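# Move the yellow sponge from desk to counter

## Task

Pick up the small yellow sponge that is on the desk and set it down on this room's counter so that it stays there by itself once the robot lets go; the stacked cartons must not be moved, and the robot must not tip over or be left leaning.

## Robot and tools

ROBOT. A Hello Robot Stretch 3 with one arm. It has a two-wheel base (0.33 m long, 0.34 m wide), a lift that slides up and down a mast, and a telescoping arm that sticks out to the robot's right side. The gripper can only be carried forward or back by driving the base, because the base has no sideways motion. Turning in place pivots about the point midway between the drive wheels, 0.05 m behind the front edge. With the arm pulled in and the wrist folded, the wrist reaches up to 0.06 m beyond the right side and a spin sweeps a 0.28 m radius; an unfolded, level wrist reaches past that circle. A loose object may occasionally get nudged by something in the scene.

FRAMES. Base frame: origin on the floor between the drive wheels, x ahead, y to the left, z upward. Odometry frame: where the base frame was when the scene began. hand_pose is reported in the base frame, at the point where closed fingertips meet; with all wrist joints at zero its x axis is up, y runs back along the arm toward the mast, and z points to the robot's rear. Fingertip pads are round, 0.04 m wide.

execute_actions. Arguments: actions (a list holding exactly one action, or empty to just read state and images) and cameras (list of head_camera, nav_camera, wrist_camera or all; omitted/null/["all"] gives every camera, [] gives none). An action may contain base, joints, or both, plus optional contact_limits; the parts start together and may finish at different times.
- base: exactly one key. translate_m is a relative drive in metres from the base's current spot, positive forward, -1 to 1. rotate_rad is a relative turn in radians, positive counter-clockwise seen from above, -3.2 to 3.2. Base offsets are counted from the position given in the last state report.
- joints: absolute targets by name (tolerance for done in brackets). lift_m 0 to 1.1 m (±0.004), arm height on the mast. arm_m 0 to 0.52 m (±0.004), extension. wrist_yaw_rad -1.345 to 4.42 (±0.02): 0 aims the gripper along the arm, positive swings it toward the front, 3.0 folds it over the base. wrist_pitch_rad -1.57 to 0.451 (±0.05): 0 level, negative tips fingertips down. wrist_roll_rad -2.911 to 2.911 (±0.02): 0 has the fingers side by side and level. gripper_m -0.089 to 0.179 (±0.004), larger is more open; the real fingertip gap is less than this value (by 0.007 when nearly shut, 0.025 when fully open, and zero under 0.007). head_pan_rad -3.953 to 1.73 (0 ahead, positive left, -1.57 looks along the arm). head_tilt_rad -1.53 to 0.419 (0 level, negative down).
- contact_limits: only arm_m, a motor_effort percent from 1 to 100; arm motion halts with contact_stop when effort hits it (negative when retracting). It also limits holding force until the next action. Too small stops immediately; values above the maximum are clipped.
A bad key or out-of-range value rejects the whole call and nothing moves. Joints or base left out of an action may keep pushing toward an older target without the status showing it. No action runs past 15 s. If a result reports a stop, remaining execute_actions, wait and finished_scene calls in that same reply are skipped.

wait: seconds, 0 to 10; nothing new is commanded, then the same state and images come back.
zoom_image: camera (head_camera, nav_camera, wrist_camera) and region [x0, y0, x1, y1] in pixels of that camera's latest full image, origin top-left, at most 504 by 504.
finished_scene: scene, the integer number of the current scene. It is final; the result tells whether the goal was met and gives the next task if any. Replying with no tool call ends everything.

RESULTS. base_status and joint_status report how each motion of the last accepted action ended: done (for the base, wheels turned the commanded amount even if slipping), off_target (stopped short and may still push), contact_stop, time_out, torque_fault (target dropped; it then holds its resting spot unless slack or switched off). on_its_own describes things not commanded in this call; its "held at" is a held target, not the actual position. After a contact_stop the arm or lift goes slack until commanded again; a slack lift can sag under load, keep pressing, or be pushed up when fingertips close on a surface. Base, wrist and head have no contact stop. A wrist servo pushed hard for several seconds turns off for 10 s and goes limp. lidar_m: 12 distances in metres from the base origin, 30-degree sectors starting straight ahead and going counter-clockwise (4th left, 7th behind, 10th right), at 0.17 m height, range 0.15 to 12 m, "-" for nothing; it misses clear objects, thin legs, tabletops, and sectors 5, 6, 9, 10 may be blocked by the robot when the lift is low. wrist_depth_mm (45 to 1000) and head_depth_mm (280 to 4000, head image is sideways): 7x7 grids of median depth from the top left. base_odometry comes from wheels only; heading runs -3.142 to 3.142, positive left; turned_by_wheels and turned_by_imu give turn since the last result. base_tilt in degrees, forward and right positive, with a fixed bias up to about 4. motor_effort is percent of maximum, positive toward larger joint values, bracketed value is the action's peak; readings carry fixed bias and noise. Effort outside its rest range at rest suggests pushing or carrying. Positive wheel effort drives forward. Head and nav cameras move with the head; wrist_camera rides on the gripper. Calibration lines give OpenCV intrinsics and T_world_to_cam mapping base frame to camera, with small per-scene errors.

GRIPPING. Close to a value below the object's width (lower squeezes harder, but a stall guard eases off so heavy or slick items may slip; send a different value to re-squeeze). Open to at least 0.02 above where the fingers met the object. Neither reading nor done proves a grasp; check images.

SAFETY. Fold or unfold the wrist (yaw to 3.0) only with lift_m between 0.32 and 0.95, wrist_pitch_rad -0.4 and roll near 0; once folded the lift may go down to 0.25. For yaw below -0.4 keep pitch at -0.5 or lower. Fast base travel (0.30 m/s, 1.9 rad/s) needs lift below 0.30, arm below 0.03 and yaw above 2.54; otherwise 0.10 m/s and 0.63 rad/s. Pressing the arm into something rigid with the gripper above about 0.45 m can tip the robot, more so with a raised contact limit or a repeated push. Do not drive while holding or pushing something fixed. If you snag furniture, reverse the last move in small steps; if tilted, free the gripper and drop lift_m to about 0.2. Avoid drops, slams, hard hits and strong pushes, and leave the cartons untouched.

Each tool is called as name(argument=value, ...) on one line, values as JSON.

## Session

execute_actions(actions=[])

Scene clock: 0.00 s.
base_odometry: x=+0.000 y=+0.000 heading=+0.000 (m, m, rad; odometry frame)
turned_by_wheels: +0.000 (rad since the last result)
turned_by_imu: +0.000 (rad since the last result)
base_tilt: forward=+1.8 right=+1.0 (deg)
lidar_m: 1.00 1.00 1.11 2.11 2.11 1.40 1.40 1.24 1.85 1.64 1.67 1.19
head_depth_mm: 1104 1510 1515 1533 1348 1430 1196 / 1094 1458 1467 1497 1146 1442 1064 / 949 961 975 992 1005 1055 1056 / 1008 1180 1141 1251 1087 1427 1168 / 1050 1345 1350 959 955 1409 1185 / 1035 1314 1311 969 935 1374 1196 / 1023 1278 1275 1071 910 1336 1211
base_status: not commanded
joint_positions: lift_m=+0.444 arm_m=-0.001 wrist_yaw_rad=+2.895 wrist_pitch_rad=-0.609 wrist_roll_rad=+0.019 gripper_m=+0.037 head_pan_rad=+0.005 head_tilt_rad=+0.010
joint_status: not commanded
motor_effort: left_wheel=+1 right_wheel=-1 lift_m=+24 arm_m=+0 wrist_yaw_rad=+0 wrist_pitch_rad=+5 wrist_roll_rad=+0 gripper_m=-1 head_pan_rad=+0 head_tilt_rad=+2 (%)
hand_pose: x=+0.0267 y=+0.0466 z=+0.4160 quat_wxyz=(+0.295, +0.701, +0.125, +0.637) (m; base frame)
wrist_depth_mm: - - - - - 961 761 / - - - - - 924 801 / - 872 862 829 831 824 790 / 745 - 728 723 717 703 688 / 657 636 659 633 625 612 614 / 586 584 - 562 543 553 551 / 523 531 - 518 507 502 496
pictures: head_camera (sideways: a quarter turn clockwise sets it upright), nav_camera (sideways: a quarter turn counterclockwise sets it upright), wrist_camera
camera_calibration (this result's frames):
head_camera: T_world_to_cam=[[-0.0486841, 0.0490647, -0.997608, 1.32589], [-0.0851607, 0.994952, 0.05309, -0.0657134], [0.995177, 0.0875417, -0.04426, 0.010898], [0, 0, 0, 1]] pos_world=[0.048108, -0.000626608, 1.32669]
nav_camera: T_world_to_cam=[[-0.104982, -0.0289636, 0.994052, -1.24674], [-0.0779173, -0.996263, -0.0372568, 0.110384], [0.991417, -0.0813652, 0.102333, -0.17372], [0, 0, 0, 1]] pos_world=[0.0499446, 0.0597269, 1.26122]
wrist_camera: T_world_to_cam=[[0.9245, -0.376769, -0.0578344, 0.00733022], [-0.314477, -0.668143, -0.674306, 0.346221], [0.215416, 0.641584, -0.736184, 0.432852], [0, 0, 0, 1]] pos_world=[0.00885867, -0.0436232, 0.552542]
Images, in order (width x height): head_camera 896x504, nav_camera 672x504, wrist_camera 644x364.

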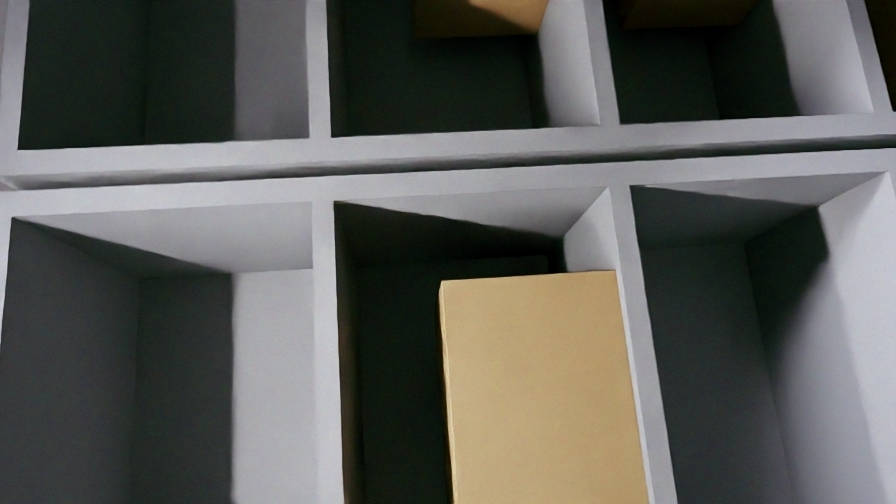

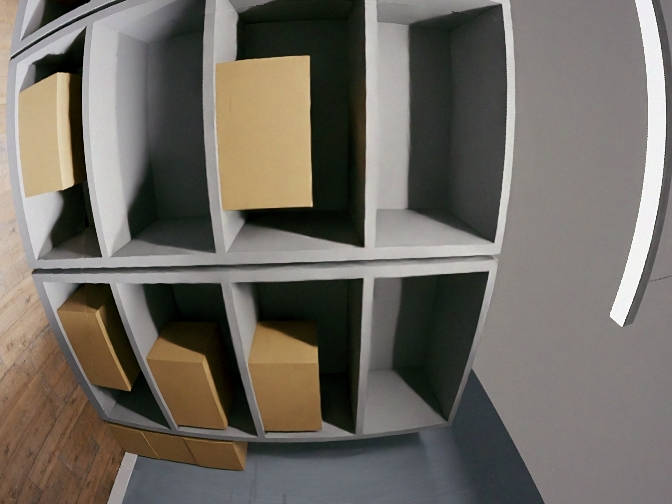

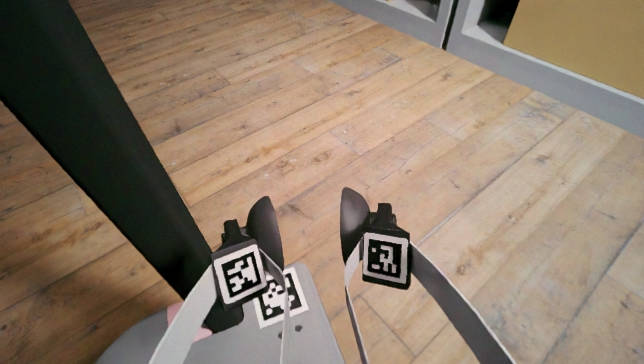

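execute_actions(actions=[{"joints": {"head_pan_rad": -2.95, "head_tilt_rad": -0.5, "wrist_pitch_rad": -0.4, "lift_m": 0.55}}], cameras=["head_camera", "nav_camera"])

Scene clock: 17.23 s.
base_odometry: x=+0.000 y=+0.000 heading=+0.000 (m, m, rad; odometry frame)
turned_by_wheels: +0.000 (rad since the last result)
turned_by_imu: -0.001 (rad since the last result)
base_tilt: forward=+1.9 right=+1.0 (deg)
lidar_m: 1.00 1.00 1.10 2.12 2.11 1.40 1.40 1.24 1.85 1.64 1.67 1.19
head_depth_mm: 1396 1422 1024 1948 1736 1419 1205 / 1383 1465 990 1915 1760 1449 1223 / 1366 1453 1007 1900 1787 1452 1230 / 1366 1448 970 1899 1799 1465 1240 / 1353 1441 992 1869 1834 1485 1252 / 1346 1429 961 1838 1852 1498 1265 / 1326 1439 980 1768 1706 1516 1278
base_status: not commanded
joint_positions: lift_m=+0.550 arm_m=-0.001 wrist_yaw_rad=+2.895 wrist_pitch_rad=-0.418 wrist_roll_rad=+0.019 gripper_m=+0.037 head_pan_rad=-2.943 head_tilt_rad=-0.494
joint_status: all done
motor_effort: left_wheel=+1(1) right_wheel=+0(0) lift_m=+28(28) arm_m=+0(0) wrist_yaw_rad=-1(0) wrist_pitch_rad=+7(7) wrist_roll_rad=+0(0) gripper_m=-1(0) head_pan_rad=-5(59) head_tilt_rad=-3(31) (%)
hand_pose: x=+0.0335 y=+0.0738 z=+0.5625 quat_wxyz=(+0.231, +0.710, +0.059, +0.662) (m; base frame)
wrist_depth_mm: - - - - - - - / - - - - - - 838 / - - - - - - 814 / - - - - - - 863 / 954 - 960 895 897 869 836 / 810 - 769 767 740 742 729 / 705 693 680 672 656 655 644
pictures: head_camera (sideways: a quarter turn clockwise sets it upright), nav_camera (sideways: a quarter turn counterclockwise sets it upright)
camera_calibration (this result's frames):
head_camera: T_world_to_cam=[[0.522981, 0.0550853, -0.850562, 1.13034], [0.240475, -0.966905, 0.0852399, -0.109509], [-0.817718, -0.249118, -0.51892, 0.639723], [0, 0, 0, 1]] pos_world=[-0.0417018, -0.00878375, 1.30273]
nav_camera: T_world_to_cam=[[-0.385305, -0.0486131, 0.921508, -1.14995], [-0.108014, 0.994123, 0.00728059, 0.052575], [-0.916446, -0.0967304, -0.388291, 0.476561], [0, 0, 0, 1]] pos_world=[-0.000659733, -0.0620706, 1.24435]
Images, in order (width x height): head_camera 896x504, nav_camera 672x504.

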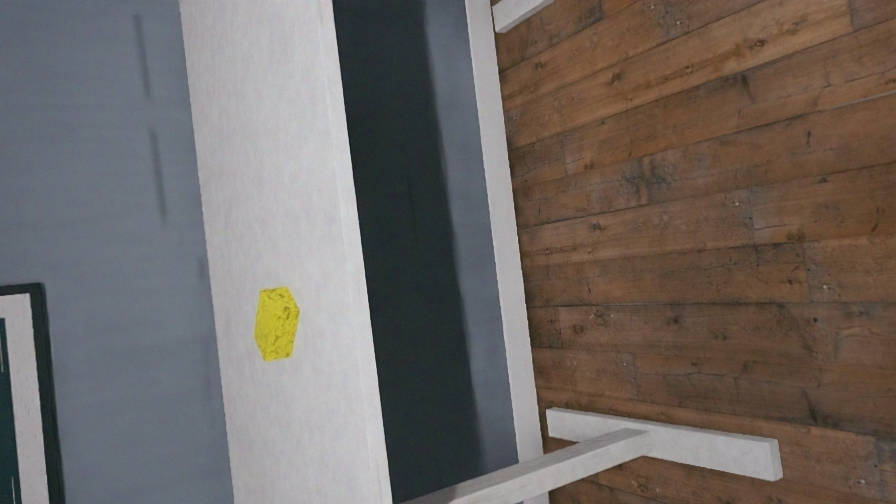

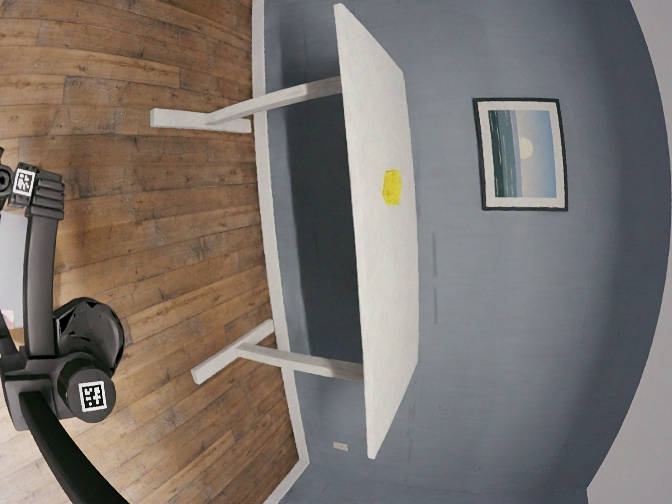

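zoom_image(camera="head_camera", region=[215, 262, 341, 388])

Region (215, 262, 341, 388) of head_camera's 896x504 image, scaled by 4.000, with more detail than that image has.

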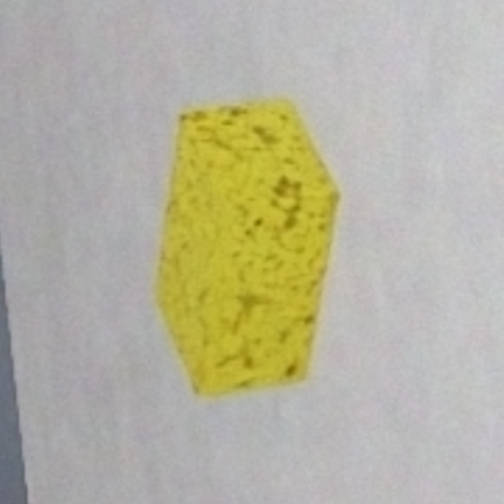

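execute_actions(actions=[{"base": {"translate_m": -0.35}, "joints": {"lift_m": 1.08, "wrist_yaw_rad": 0.78, "arm_m": 0.45, "head_pan_rad": -2.65, "head_tilt_rad": -0.42}}], cameras=["head_camera", "nav_camera"])

Scene clock: 123.47 s.
base_odometry: x=-0.350 y=+0.000 heading=+0.000 (m, m, rad; odometry frame)
turned_by_wheels: +0.000 (rad since the last result)
turned_by_imu: +0.000 (rad since the last result)
base_tilt: forward=+1.8 right=+1.1 (deg)
lidar_m: 1.34 1.33 1.53 2.01 2.01 1.06 1.30 1.30 1.00 1.76 1.75 1.58
head_depth_mm: 1018 - - - - 1499 1255 / 1026 - - - - 1508 1264 / 1042 - - - 1689 1531 1277 / 1067 - - - 1719 1543 1284 / 1087 - - - 1757 1561 1296 / 1111 - - - 1285 1372 1273 / 1139 - - - 1813 1605 1318
base_status: done
joint_positions: lift_m=+1.080 arm_m=+0.450 wrist_yaw_rad=+0.780 wrist_pitch_rad=-0.418 wrist_roll_rad=+0.019 gripper_m=+0.037 head_pan_rad=-2.657 head_tilt_rad=-0.428
joint_status: all done
motor_effort: left_wheel=+1(5) right_wheel=-1(5) lift_m=+29(28) arm_m=+6(7) wrist_yaw_rad=+0(2) wrist_pitch_rad=+6(7) wrist_roll_rad=+0(0) gripper_m=-1(0) head_pan_rad=+5(37) head_tilt_rad=+4(14) (%)
hand_pose: x=+0.1364 y=-0.7542 z=+1.0925 quat_wxyz=(+0.690, +0.400, -0.590, +0.123) (m; base frame)
wrist_depth_mm: - - - - 963 889 819 / - - - - - 956 861 / - - - - - - 946 / - - - - - - - / - - - - - - - / - - - - - - - / - - - - - - -
pictures: head_camera (sideways: a quarter turn clockwise sets it upright), nav_camera (sideways: a quarter turn counterclockwise sets it upright)
camera_calibration (this result's frames):
head_camera: T_world_to_cam=[[0.435925, 0.173734, -0.883055, 1.17325], [0.508064, -0.857395, 0.0821229, -0.107091], [-0.74286, -0.484448, -0.462028, 0.565241], [0, 0, 0, 1]] pos_world=[-0.0371456, -0.0218228, 1.306]
nav_camera: T_world_to_cam=[[-0.301796, -0.126697, 0.944917, -1.18101], [-0.383531, 0.923527, 0.0013336, 0.0619976], [-0.872825, -0.362003, -0.327309, 0.396932], [0, 0, 0, 1]] pos_world=[0.0138062, -0.0631967, 1.24579]
Images, in order (width x height): head_camera 896x504, nav_camera 672x504.

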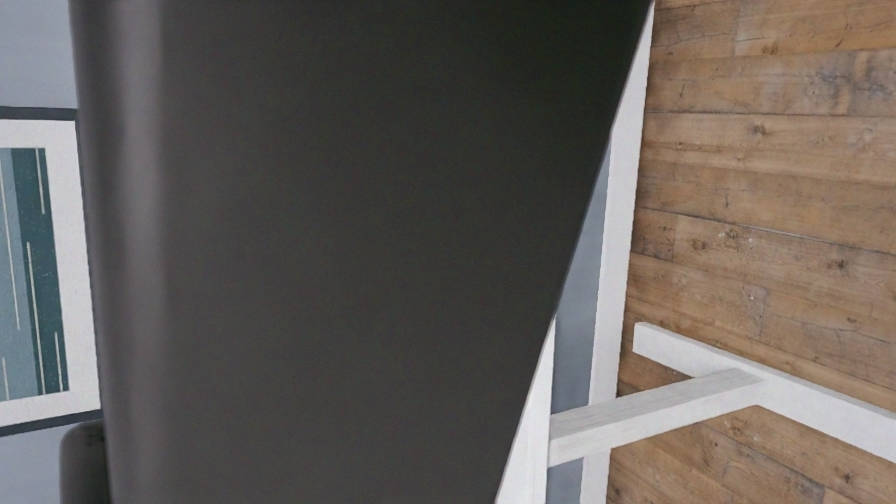

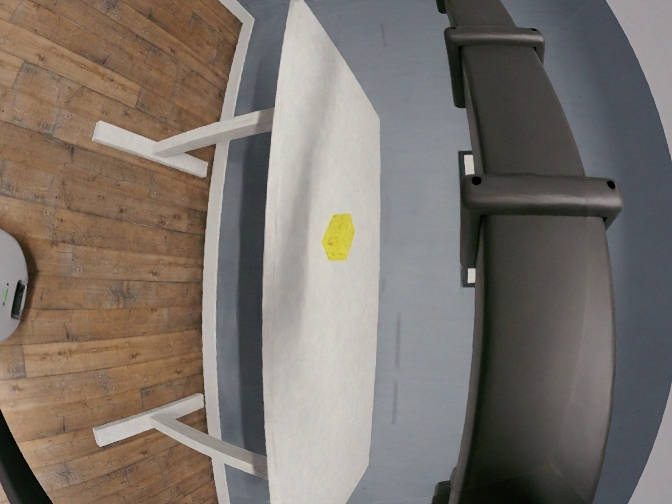

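zoom_image(camera="nav_camera", region=[296, 195, 380, 279])

Region (296, 195, 380, 279) of nav_camera's 672x504 image, scaled by 6.000, with more detail than that image has.

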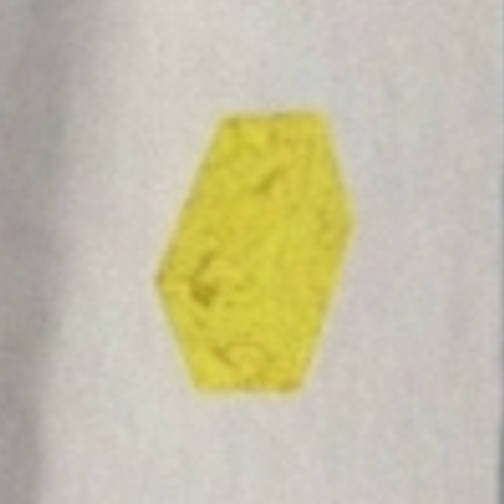

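execute_actions(actions=[{"base": {"rotate_rad": -1.22}, "joints": {"arm_m": 0.463, "gripper_m": 0.14, "head_pan_rad": -1.35, "head_tilt_rad": -0.42}}])

Scene clock: 162.93 s.
base_odometry: x=-0.350 y=+0.000 heading=-1.220 (m, m, rad; odometry frame)
turned_by_wheels: -1.220 (rad since the last result)
turned_by_imu: -1.198 (rad since the last result)
base_tilt: forward=+1.8 right=+1.1 (deg)
lidar_m: 1.75 1.87 1.38 1.33 1.38 2.05 2.01 1.76 1.06 1.30 1.00 1.80
head_depth_mm: 1013 - 959 677 570 1503 1254 / 1038 1140 968 689 1579 1517 1257 / 1069 1188 1057 701 1651 1527 1273 / 1100 1224 1084 714 1716 1542 1287 / 1131 1265 1128 728 1768 1472 1300 / 1189 1304 1160 739 1214 1536 1289 / 1224 1348 1446 753 1890 1598 1314
base_status: done
joint_positions: lift_m=+1.080 arm_m=+0.463 wrist_yaw_rad=+0.780 wrist_pitch_rad=-0.418 wrist_roll_rad=+0.019 gripper_m=+0.140 head_pan_rad=-1.357 head_tilt_rad=-0.428
joint_status: all done
motor_effort: left_wheel=+2(8) right_wheel=-3(11) lift_m=+29(29) arm_m=+6(7) wrist_yaw_rad=-1(0) wrist_pitch_rad=+7(7) wrist_roll_rad=+0(0) gripper_m=+0(82) head_pan_rad=+4(60) head_tilt_rad=+4(5) (%)
hand_pose: x=+0.1364 y=-0.7673 z=+1.0925 quat_wxyz=(+0.690, +0.400, -0.590, +0.123) (m; base frame)
wrist_depth_mm: - - 978 753 600 519 446 / - - 966 713 639 546 470 / - 566 538 526 507 495 476 / 451 440 426 417 408 400 389 / 370 373 354 345 343 335 326 / 313 - 303 295 291 277 284 / 272 260 261 213 254 249 247
pictures: head_camera (sideways: a quarter turn clockwise sets it upright), nav_camera (sideways: a quarter turn counterclockwise sets it upright), wrist_camera
camera_calibration (this result's frames):
head_camera: T_world_to_cam=[[-0.0508164, 0.466475, -0.883073, 1.17624], [0.962039, 0.260263, 0.0821209, -0.109857], [0.268138, -0.845378, -0.461993, 0.559029], [0, 0, 0, 1]] pos_world=[0.0155624, -0.0475065, 1.306]
nav_camera: T_world_to_cam=[[0.0413632, -0.32465, 0.944929, -1.18312], [-0.992458, -0.122577, 0.00133, 0.0657168], [0.115394, -0.937858, -0.327271, 0.390856], [0, 0, 0, 1]] pos_world=[0.0690562, -0.00947782, 1.2458]
wrist_camera: T_world_to_cam=[[-0.791548, -0.605384, -0.0834419, -0.27503], [-0.30897, 0.514256, -0.800049, 1.33702], [0.527247, -0.607496, -0.594104, 0.273266], [0, 0, 0, 1]] pos_world=[0.051321, -0.688061, 1.20908]
Images, in order (width x height): head_camera 896x504, nav_camera 672x504, wrist_camera 644x364.

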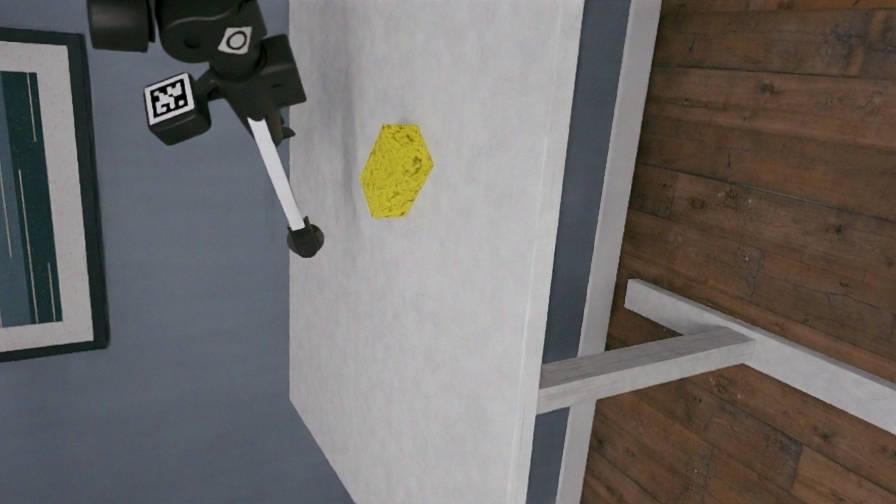

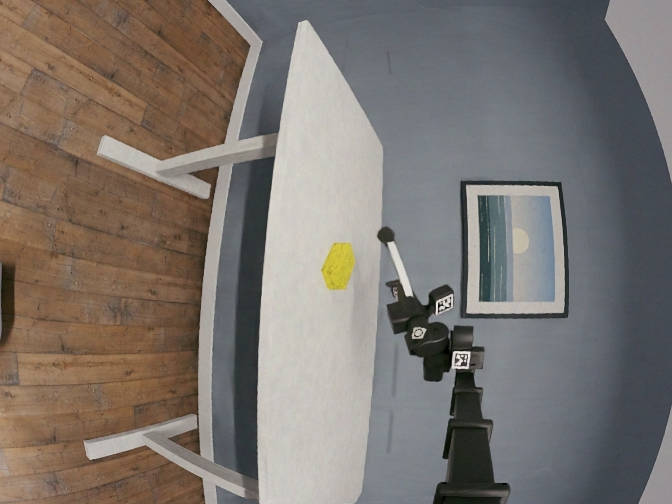

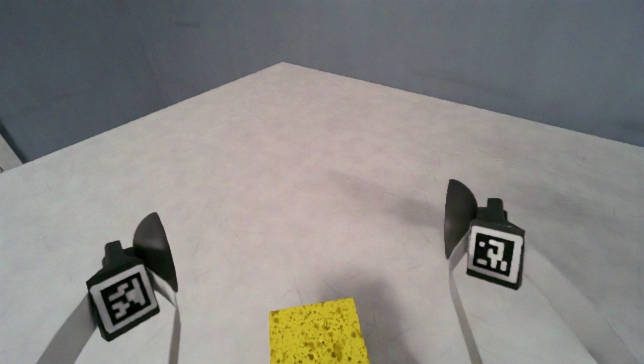

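execute_actions(actions=[{"joints": {"lift_m": 1.008, "wrist_pitch_rad": -0.55}}], cameras=["head_camera", "wrist_camera"])

Scene clock: 207.73 s.
base_odometry: x=-0.350 y=+0.000 heading=-1.220 (m, m, rad; odometry frame)
turned_by_wheels: +0.000 (rad since the last result)
turned_by_imu: -0.001 (rad since the last result)
base_tilt: forward=+1.8 right=+1.0 (deg)
lidar_m: 1.75 1.87 1.39 1.33 1.38 2.06 2.01 1.75 1.06 1.30 1.00 1.79
head_depth_mm: 1018 1095 - 679 569 1504 1257 / 1044 1151 1047 689 1583 1515 1262 / 1067 1185 1084 699 1649 1532 1273 / 1096 1227 1098 710 1722 1546 1285 / 1135 1264 1126 727 1770 1472 1298 / 1181 1305 1159 740 1208 1535 1287 / 1228 1354 1442 754 1899 1608 1318
base_status: not commanded
joint_positions: lift_m=+1.008 arm_m=+0.463 wrist_yaw_rad=+0.780 wrist_pitch_rad=-0.562 wrist_roll_rad=+0.019 gripper_m=+0.140 head_pan_rad=-1.357 head_tilt_rad=-0.428
joint_status: all done
motor_effort: left_wheel=+3(3) right_wheel=-3(3) lift_m=+19(23) arm_m=+6(6) wrist_yaw_rad=+0(0) wrist_pitch_rad=+5(6) wrist_roll_rad=+0(0) gripper_m=+0(0) head_pan_rad=+5(4) head_tilt_rad=+4(4) (%)
hand_pose: x=+0.1219 y=-0.7527 z=+0.9900 quat_wxyz=(+0.698, +0.440, -0.560, +0.072) (m; base frame)
wrist_depth_mm: - 463 453 438 427 418 407 / 367 359 350 339 334 327 320 / 295 290 284 280 274 269 265 / 247 244 233 176 232 231 226 / 213 214 198 151 202 201 197 / 189 - 176 133 175 172 176 / - 162 157 119 154 158 157
pictures: head_camera (sideways: a quarter turn clockwise sets it upright), wrist_camera
camera_calibration (this result's frames):
head_camera: T_world_to_cam=[[-0.0508166, 0.466475, -0.883073, 1.17624], [0.962039, 0.260263, 0.0821209, -0.109857], [0.268139, -0.845378, -0.461993, 0.559029], [0, 0, 0, 1]] pos_world=[0.0155624, -0.0475065, 1.306]
wrist_camera: T_world_to_cam=[[-0.79915, -0.597676, -0.0643563, -0.298365], [-0.385745, 0.591976, -0.707648, 1.21943], [0.461042, -0.540692, -0.703628, 0.395596], [0, 0, 0, 1]] pos_world=[0.0495627, -0.686301, 1.12208]
Images, in order (width x height): head_camera 896x504, wrist_camera 644x364.

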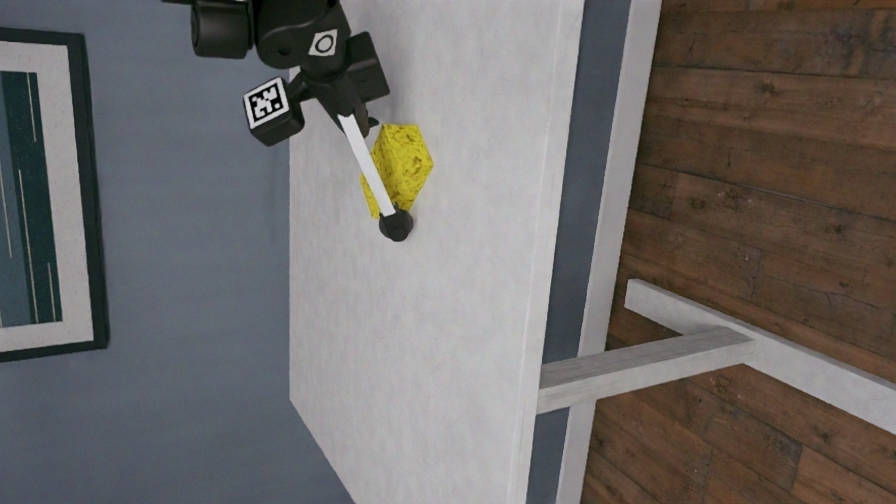

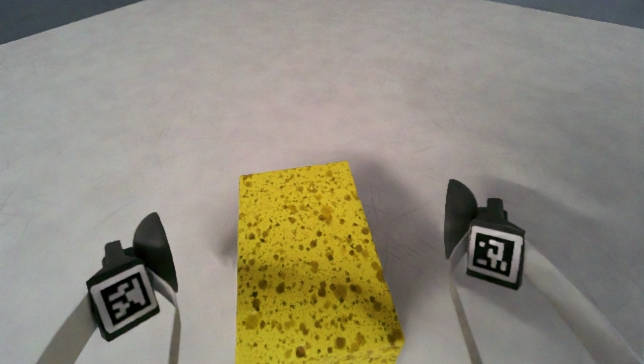

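execute_actions(actions=[{"joints": {"lift_m": 0.997, "gripper_m": 0.03}}], cameras=["wrist_camera"])

Scene clock: 215.07 s.
base_odometry: x=-0.350 y=+0.000 heading=-1.220 (m, m, rad; odometry frame)
turned_by_wheels: +0.000 (rad since the last result)
turned_by_imu: -0.001 (rad since the last result)
base_tilt: forward=+1.8 right=+1.1 (deg)
lidar_m: 1.75 1.87 1.39 1.33 1.38 2.05 2.01 1.76 1.06 1.30 0.99 1.80
head_depth_mm: 1020 1104 - 677 570 1503 1255 / 1040 1152 1049 689 1573 1504 1263 / 1068 1182 1073 698 1641 1527 1273 / 1097 1222 1095 713 1722 1549 1285 / 1132 1263 1129 727 1773 1471 1290 / 1187 1310 1161 741 1216 1537 1279 / 1223 1357 1448 754 1895 1602 1320
base_status: not commanded
joint_positions: lift_m=+0.997 arm_m=+0.463 wrist_yaw_rad=+0.780 wrist_pitch_rad=-0.559 wrist_roll_rad=+0.019 gripper_m=+0.031 head_pan_rad=-1.357 head_tilt_rad=-0.428
joint_status: all done
motor_effort: left_wheel=+3(3) right_wheel=-4(3) lift_m=+19(20) arm_m=+6(6) wrist_yaw_rad=+0(0) wrist_pitch_rad=+3(5) wrist_roll_rad=+0(0) gripper_m=-16(89) head_pan_rad=+4(5) head_tilt_rad=+4(4) (%)
hand_pose: x=+0.1223 y=-0.7531 z=+0.9796 quat_wxyz=(+0.698, +0.440, -0.561, +0.074) (m; base frame)
wrist_depth_mm: 480 438 427 417 408 395 385 / 347 337 331 321 315 310 303 / 278 275 268 263 258 255 249 / 233 230 214 159 220 217 213 / 200 198 142 138 165 188 185 / 175 175 123 122 127 166 164 / 156 155 147 111 144 149 147
pictures: wrist_camera
camera_calibration (this result's frames):
wrist_camera: T_world_to_cam=[[-0.799007, -0.597822, -0.0647855, -0.298671], [-0.384174, 0.590384, -0.709829, 1.21318], [0.462599, -0.542269, -0.701389, 0.384385], [0, 0, 0, 1]] pos_world=[0.0496176, -0.686356, 1.11141]
Images, in order (width x height): wrist_camera 644x364.

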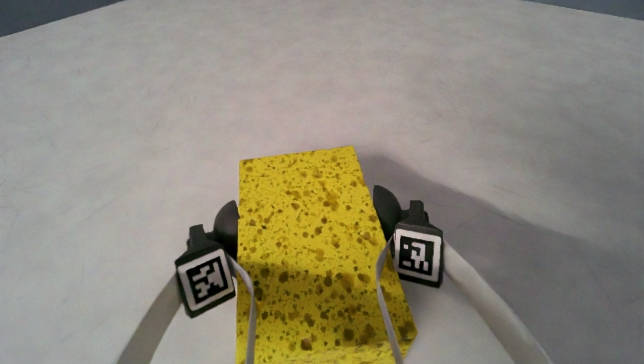

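execute_actions(actions=[{"joints": {"wrist_pitch_rad": -0.38, "lift_m": 1.005}}], cameras=["wrist_camera"])

Scene clock: 252.50 s.
base_odometry: x=-0.350 y=+0.000 heading=-1.220 (m, m, rad; odometry frame)
turned_by_wheels: +0.000 (rad since the last result)
turned_by_imu: -0.001 (rad since the last result)
base_tilt: forward=+1.8 right=+1.1 (deg)
lidar_m: 1.75 1.88 1.39 1.33 1.38 2.06 2.00 1.76 1.06 1.30 1.00 1.80
head_depth_mm: 1015 1099 842 680 570 1508 1257 / 1033 1144 1053 690 1580 1510 1267 / 1069 1185 1080 700 1641 1530 1273 / 1101 1226 1104 712 1721 1547 1287 / 1131 1262 1132 724 1774 1467 1294 / 1182 1311 1171 739 1210 1529 1276 / 1218 1349 1444 753 1895 1595 1319
base_status: not commanded
joint_positions: lift_m=+1.005 arm_m=+0.463 wrist_yaw_rad=+0.780 wrist_pitch_rad=-0.401 wrist_roll_rad=+0.019 gripper_m=+0.031 head_pan_rad=-1.357 head_tilt_rad=-0.428
joint_status: all done
motor_effort: left_wheel=+3(3) right_wheel=-4(3) lift_m=+28(28) arm_m=+5(6) wrist_yaw_rad=-1(1) wrist_pitch_rad=+8(8) wrist_roll_rad=+0(0) gripper_m=-17(17) head_pan_rad=+5(5) head_tilt_rad=+4(4) (%)
hand_pose: x=+0.1379 y=-0.7688 z=+1.0214 quat_wxyz=(+0.689, +0.395, -0.594, +0.129) (m; base frame)
wrist_depth_mm: - - 992 715 605 512 439 / - - 555 533 504 496 450 / 434 419 408 389 377 365 353 / 335 322 292 157 300 290 284 / 271 264 143 138 190 242 236 / 228 224 125 123 128 207 203 / 196 194 181 112 174 182 178
pictures: wrist_camera
camera_calibration (this result's frames):
wrist_camera: T_world_to_cam=[[-0.790524, -0.606421, -0.0855844, -0.279446], [-0.299317, 0.504485, -0.809879, 1.28253], [0.534304, -0.614612, -0.58032, 0.208778], [0, 0, 0, 1]] pos_world=[0.0514239, -0.688163, 1.13594]
Images, in order (width x height): wrist_camera 644x364.

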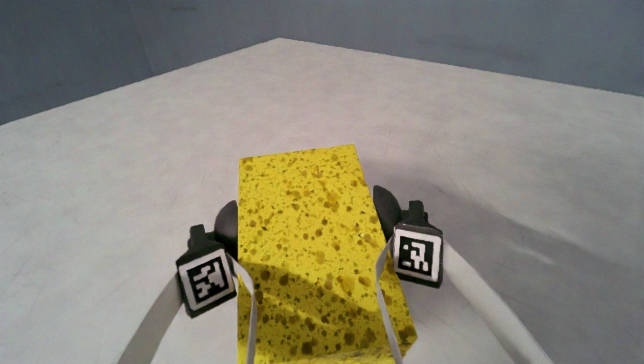

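execute_actions(actions=[{"base": {"rotate_rad": 0.9}, "joints": {"arm_m": 0.28, "wrist_yaw_rad": 1.5, "head_pan_rad": 1.45, "head_tilt_rad": -0.45}}], cameras=["head_camera", "nav_camera"])

Scene clock: 263.10 s.
base_odometry: x=-0.350 y=+0.000 heading=-0.320 (m, m, rad; odometry frame)
turned_by_wheels: +0.900 (rad since the last result)
turned_by_imu: +0.883 (rad since the last result)
base_tilt: forward=+1.8 right=+1.0 (deg)
lidar_m: 1.41 1.33 1.35 1.73 2.01 2.04 1.06 1.30 1.00 1.69 1.75 1.80
head_depth_mm: 1604 1385 1524 1709 1756 1484 1244 / 1702 1492 2007 1885 1849 1491 1252 / 1597 1679 1927 2137 1874 1498 1263 / 2198 2417 2657 2548 1901 1528 1278 / 2080 2231 2408 2475 1925 1537 1278 / 1917 2053 2207 2347 1957 1552 1297 / 1801 1906 2025 2206 2078 - -
base_status: done
joint_positions: lift_m=+1.005 arm_m=+0.280 wrist_yaw_rad=+1.499 wrist_pitch_rad=-0.399 wrist_roll_rad=+0.019 gripper_m=+0.031 head_pan_rad=+1.443 head_tilt_rad=-0.444
joint_status: all done
motor_effort: left_wheel=-1(6) right_wheel=+2(9) lift_m=+29(28) arm_m=-6(6) wrist_yaw_rad=+0(1) wrist_pitch_rad=+7(8) wrist_roll_rad=+0(0) gripper_m=-17(16) head_pan_rad=+5(60) head_tilt_rad=-3(6) (%)
hand_pose: x=+0.2048 y=-0.4417 z=+1.0217 quat_wxyz=(+0.599, +0.578, -0.417, +0.364) (m; base frame)
wrist_depth_mm: - - - - - - 954 / - - - - - - - / - - - - - - - / - - - 158 - - - / - - 142 138 - - - / - - 125 123 128 - - / - - - 112 - - -
pictures: head_camera (sideways: a quarter turn clockwise sets it upright), nav_camera (sideways: a quarter turn counterclockwise sets it upright)
camera_calibration (this result's frames):
head_camera: T_world_to_cam=[[-0.110261, -0.470791, -0.875328, 1.1665], [-0.99346, 0.0784813, 0.0829312, -0.0989819], [0.0296536, 0.878747, -0.476365, 0.579185], [0, 0, 0, 1]] pos_world=[0.0131108, 0.0479908, 1.30519]
nav_camera: T_world_to_cam=[[0.0717766, 0.335018, 0.939474, -1.17619], [0.976161, -0.217029, 0.00281339, 0.051777], [0.204836, 0.916876, -0.342609, 0.410271], [0, 0, 0, 1]] pos_world=[-0.0501582, 0.0291127, 1.24541]
Images, in order (width x height): head_camera 896x504, nav_camera 672x504.

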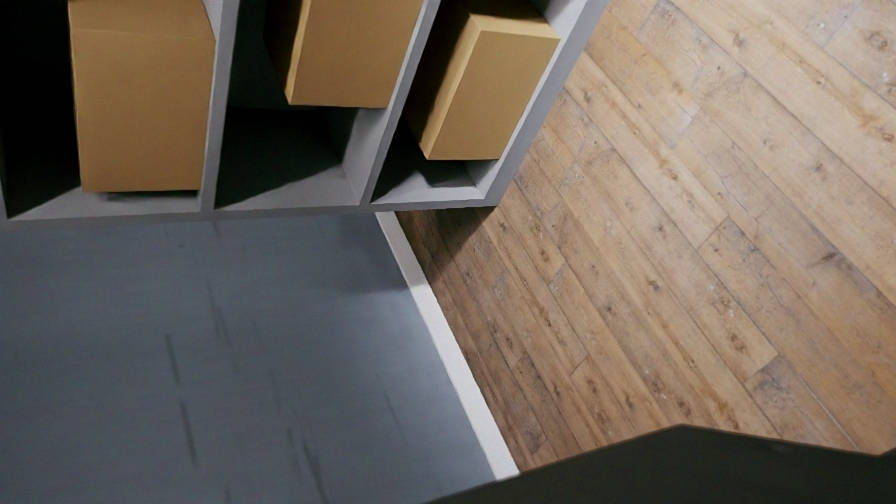

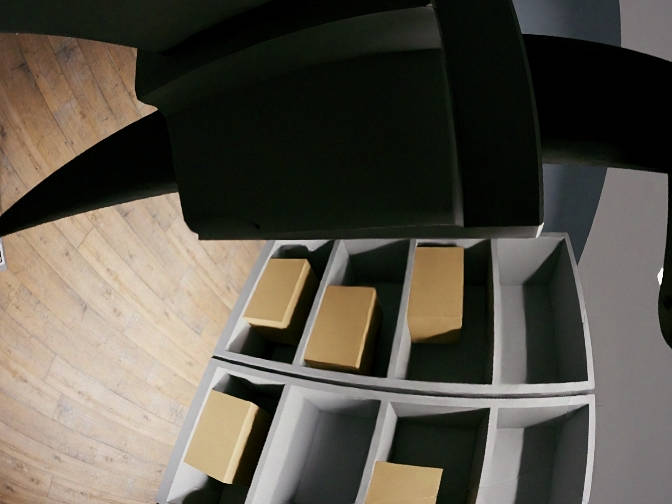

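execute_actions(actions=[{"base": {"rotate_rad": 1.727}, "joints": {"arm_m": 0.01, "wrist_yaw_rad": 2.75, "lift_m": 0.68, "head_pan_rad": -0.1, "head_tilt_rad": -0.6}}], cameras=["head_camera", "nav_camera"])

Scene clock: 346.90 s.
base_odometry: x=-0.350 y=+0.000 heading=+1.407 (m, m, rad; odometry frame)
turned_by_wheels: +1.727 (rad since the last result)
turned_by_imu: +1.694 (rad since the last result)
base_tilt: forward=+1.8 right=+1.0 (deg)
lidar_m: 2.06 2.00 1.76 1.06 1.32 1.00 1.80 1.75 1.86 1.39 1.33 1.38
head_depth_mm: 1492 1798 1859 1890 1584 1336 1156 / 2185 2436 2403 1988 1603 1343 1168 / 2106 2331 2547 2017 1635 1359 1176 / 1984 2189 2427 2045 1648 1373 1179 / 1867 2045 2302 2074 1660 1392 1194 / 1762 1930 2137 2104 1689 1406 1204 / 1661 1828 2005 2126 1707 1417 1213
base_status: done
joint_positions: lift_m=+0.680 arm_m=+0.010 wrist_yaw_rad=+2.748 wrist_pitch_rad=-0.399 wrist_roll_rad=+0.019 gripper_m=+0.031 head_pan_rad=-0.093 head_tilt_rad=-0.592
joint_status: all done
motor_effort: left_wheel=-2(6) right_wheel=+2(8) lift_m=+19(21) arm_m=-6(7) wrist_yaw_rad=+1(2) wrist_pitch_rad=+7(7) wrist_roll_rad=+0(0) gripper_m=-16(18) head_pan_rad=-6(62) head_tilt_rad=-4(18) (%)
hand_pose: x=+0.0656 y=+0.0541 z=+0.6972 quat_wxyz=(+0.273, +0.713, +0.000, +0.646) (m; base frame)
wrist_depth_mm: - - - - - - - / - - - - - - - / - - - - - - - / - - - 158 - - - / - - 142 138 - - - / - - 125 123 128 890 875 / 844 - 776 112 759 786 773
pictures: head_camera (sideways: a quarter turn clockwise sets it upright), nav_camera (sideways: a quarter turn counterclockwise sets it upright)
camera_calibration (this result's frames):
head_camera: T_world_to_cam=[[-0.597638, 0.105253, -0.794827, 1.06451], [0.0564527, 0.994409, 0.089235, -0.113577], [0.799776, 0.00846006, -0.600239, 0.735653], [0, 0, 0, 1]] pos_world=[0.0542484, -0.0053254, 1.29781]
nav_camera: T_world_to_cam=[[0.471542, -0.0725527, 0.878854, -1.09953], [-0.181411, -0.983275, 0.0161613, 0.0414625], [0.862982, -0.167054, -0.476817, 0.580901], [0, 0, 0, 1]] pos_world=[0.0246879, 0.0580372, 1.24264]
Images, in order (width x height): head_camera 896x504, nav_camera 672x504.

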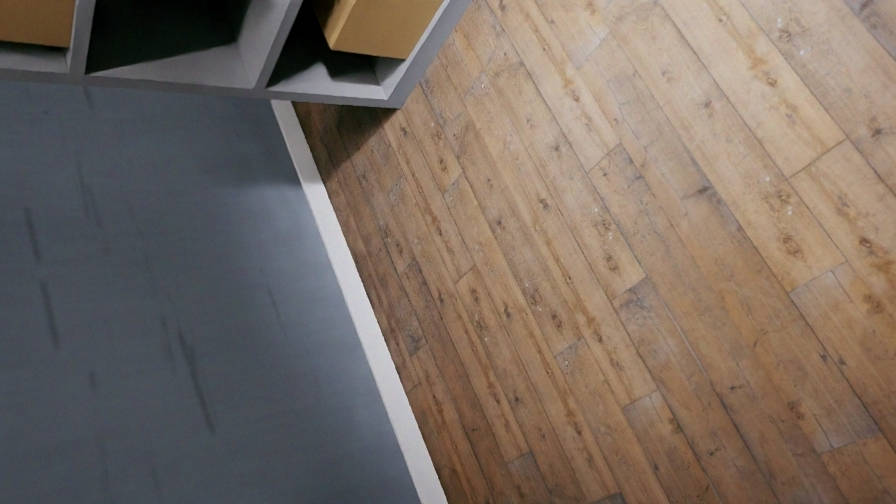

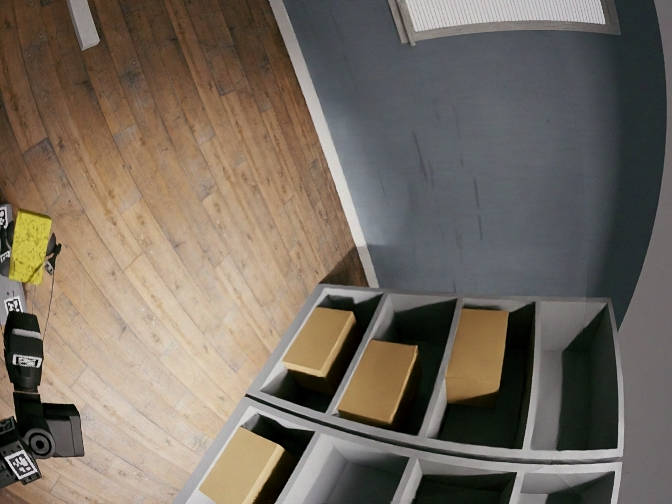

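execute_actions(actions=[])

Scene clock: 385.10 s.
base_odometry: x=-0.350 y=+0.000 heading=+1.407 (m, m, rad; odometry frame)
turned_by_wheels: +0.000 (rad since the last result)
turned_by_imu: +0.000 (rad since the last result)
base_tilt: forward=+1.9 right=+1.1 (deg)
lidar_m: 2.05 2.01 1.76 1.06 1.32 0.99 1.80 1.75 1.87 1.39 1.33 1.38
head_depth_mm: 1489 1818 1856 1891 1581 1331 1153 / 2194 2429 2381 1991 1603 1345 1163 / 2098 2336 2529 2016 1629 1367 1172 / 1956 2196 2402 2033 1648 1378 1182 / 1866 2057 2310 2079 1670 1386 1193 / 1755 1929 2146 2125 1692 1397 1205 / 1677 1827 2021 2119 1702 1417 1218
base_status: done
joint_positions: lift_m=+0.680 arm_m=+0.010 wrist_yaw_rad=+2.748 wrist_pitch_rad=-0.399 wrist_roll_rad=+0.019 gripper_m=+0.031 head_pan_rad=-0.093 head_tilt_rad=-0.592
joint_status: all done
motor_effort: left_wheel=-1(6) right_wheel=+2(8) lift_m=+19(21) arm_m=-6(7) wrist_yaw_rad=+1(2) wrist_pitch_rad=+7(7) wrist_roll_rad=+0(0) gripper_m=-16(18) head_pan_rad=-5(62) head_tilt_rad=-4(18) (%)
hand_pose: x=+0.0656 y=+0.0541 z=+0.6972 quat_wxyz=(+0.273, +0.713, +0.000, +0.646) (m; base frame)
wrist_depth_mm: - - - - - - - / - - - - - - - / - - - - - - - / - - - 157 - - - / - - 142 138 - - - / - - 125 123 129 900 886 / 831 - 788 112 763 796 766
pictures: head_camera (sideways: a quarter turn clockwise sets it upright), nav_camera (sideways: a quarter turn counterclockwise sets it upright), wrist_camera
camera_calibration (this result's frames):
head_camera: T_world_to_cam=[[-0.597638, 0.105253, -0.794827, 1.06451], [0.0564525, 0.994409, 0.089235, -0.113577], [0.799776, 0.00846025, -0.600239, 0.735653], [0, 0, 0, 1]] pos_world=[0.0542484, -0.00532539, 1.29781]
nav_camera: T_world_to_cam=[[0.471542, -0.0725526, 0.878854, -1.09953], [-0.18141, -0.983275, 0.0161614, 0.0414624], [0.862982, -0.167054, -0.476817, 0.580902], [0, 0, 0, 1]] pos_world=[0.0246879, 0.0580372, 1.24264]
wrist_camera: T_world_to_cam=[[0.865258, -0.493938, -0.085754, 0.0200721], [-0.348784, -0.470237, -0.810695, 0.639763], [0.360109, 0.73137, -0.579154, 0.502841], [0, 0, 0, 1]] pos_world=[0.0246943, -0.0570085, 0.811597]
Images, in order (width x height): head_camera 896x504, nav_camera 672x504, wrist_camera 644x364.

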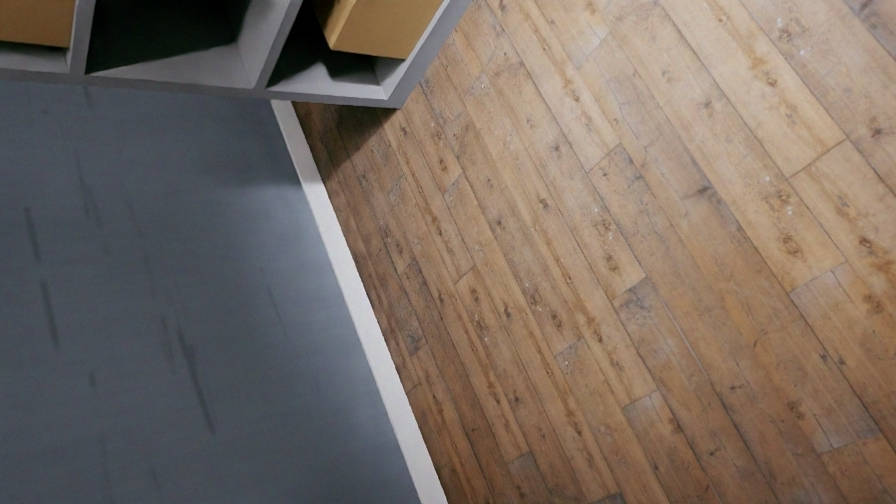

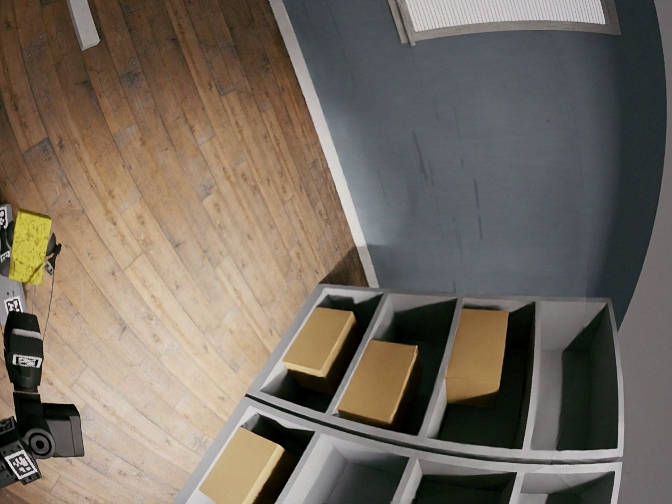

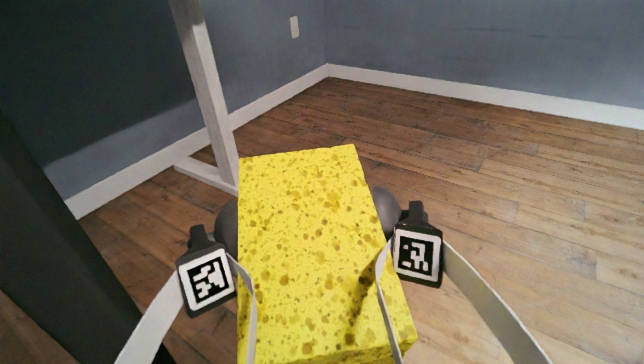

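execute_actions(actions=[{"base": {"translate_m": 0.972}, "joints": {"lift_m": 0.285, "head_pan_rad": -0.5, "head_tilt_rad": -0.7}}], cameras=["nav_camera"])

Scene clock: 399.23 s.
base_odometry: x=-0.191 y=+0.959 heading=+1.407 (m, m, rad; odometry frame)
turned_by_wheels: +0.000 (rad since the last result)
turned_by_imu: -0.004 (rad since the last result)
base_tilt: forward=+1.8 right=+1.0 (deg)
lidar_m: 1.17 1.14 1.20 1.70 1.31 1.84 1.91 2.61 1.20 0.94 0.89 0.93
head_depth_mm: 759 1278 1282 1213 1338 1271 1120 / 835 1089 1218 1543 1437 1275 1123 / 865 998 1169 1430 1504 1287 1131 / 1665 1860 2056 1825 1521 1302 1146 / 1464 1606 1791 1839 1540 1318 1156 / 1304 1424 1555 1717 1550 1331 1169 / 1179 1264 1385 1512 1547 1347 1175
base_status: done
joint_positions: lift_m=+0.285 arm_m=+0.010 wrist_yaw_rad=+2.749 wrist_pitch_rad=-0.399 wrist_roll_rad=+0.019 gripper_m=+0.031 head_pan_rad=-0.493 head_tilt_rad=-0.692
joint_status: all done
motor_effort: left_wheel=-1(6) right_wheel=+2(10) lift_m=+19(19) arm_m=-6(6) wrist_yaw_rad=+1(1) wrist_pitch_rad=+7(7) wrist_roll_rad=+0(0) gripper_m=-17(17) head_pan_rad=-5(42) head_tilt_rad=-4(15) (%)
hand_pose: x=+0.0655 y=+0.0542 z=+0.3023 quat_wxyz=(+0.273, +0.713, +0.000, +0.646) (m; base frame)
wrist_depth_mm: - - - - - 924 817 / - - - - - 967 875 / - 944 927 882 845 821 795 / 760 726 654 158 679 651 638 / - 595 142 138 340 545 532 / - 517 124 123 128 468 454 / 429 - 112 112 394 408 401
pictures: nav_camera (sideways: a quarter turn counterclockwise sets it upright)
camera_calibration (this result's frames):
nav_camera: T_world_to_cam=[[0.480894, -0.290741, 0.82717, -1.03219], [-0.548306, -0.835905, 0.0249585, 0.0322503], [0.68418, -0.465545, -0.561397, 0.692038], [0, 0, 0, 1]] pos_world=[0.0405777, 0.0490333, 1.2415]
Images, in order (width x height): nav_camera 672x504.

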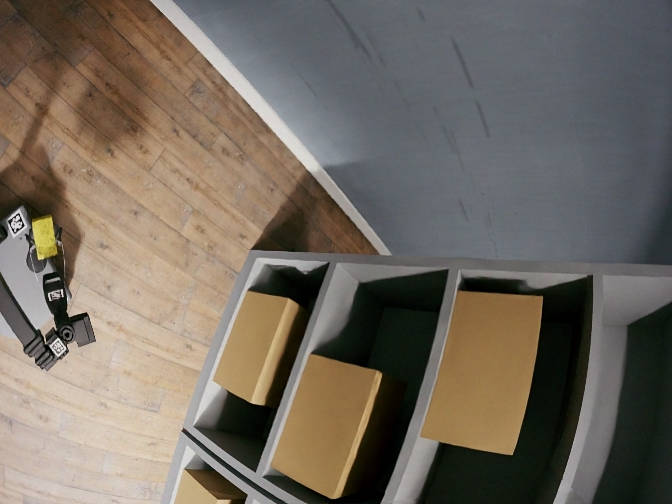

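zoom_image(camera="nav_camera", region=[130, 0, 430, 300])

zoom_image(camera="nav_camera", region=[130, 220, 414, 504])

Region (130, 0, 430, 300) of nav_camera's 672x504 image, scaled by 1.680, with more detail than that image has.

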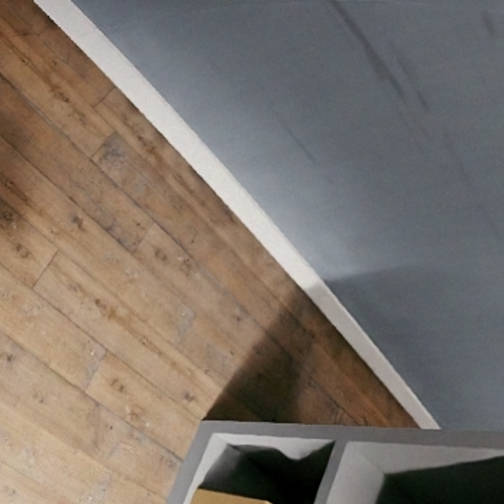

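Region (130, 220, 414, 504) of nav_camera's 672x504 image, scaled by 1.775, with more detail than that image has.

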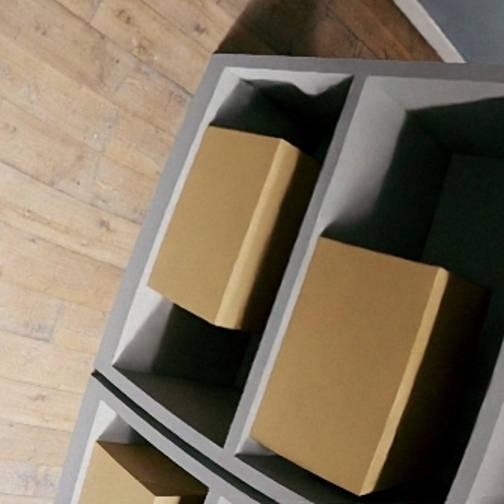

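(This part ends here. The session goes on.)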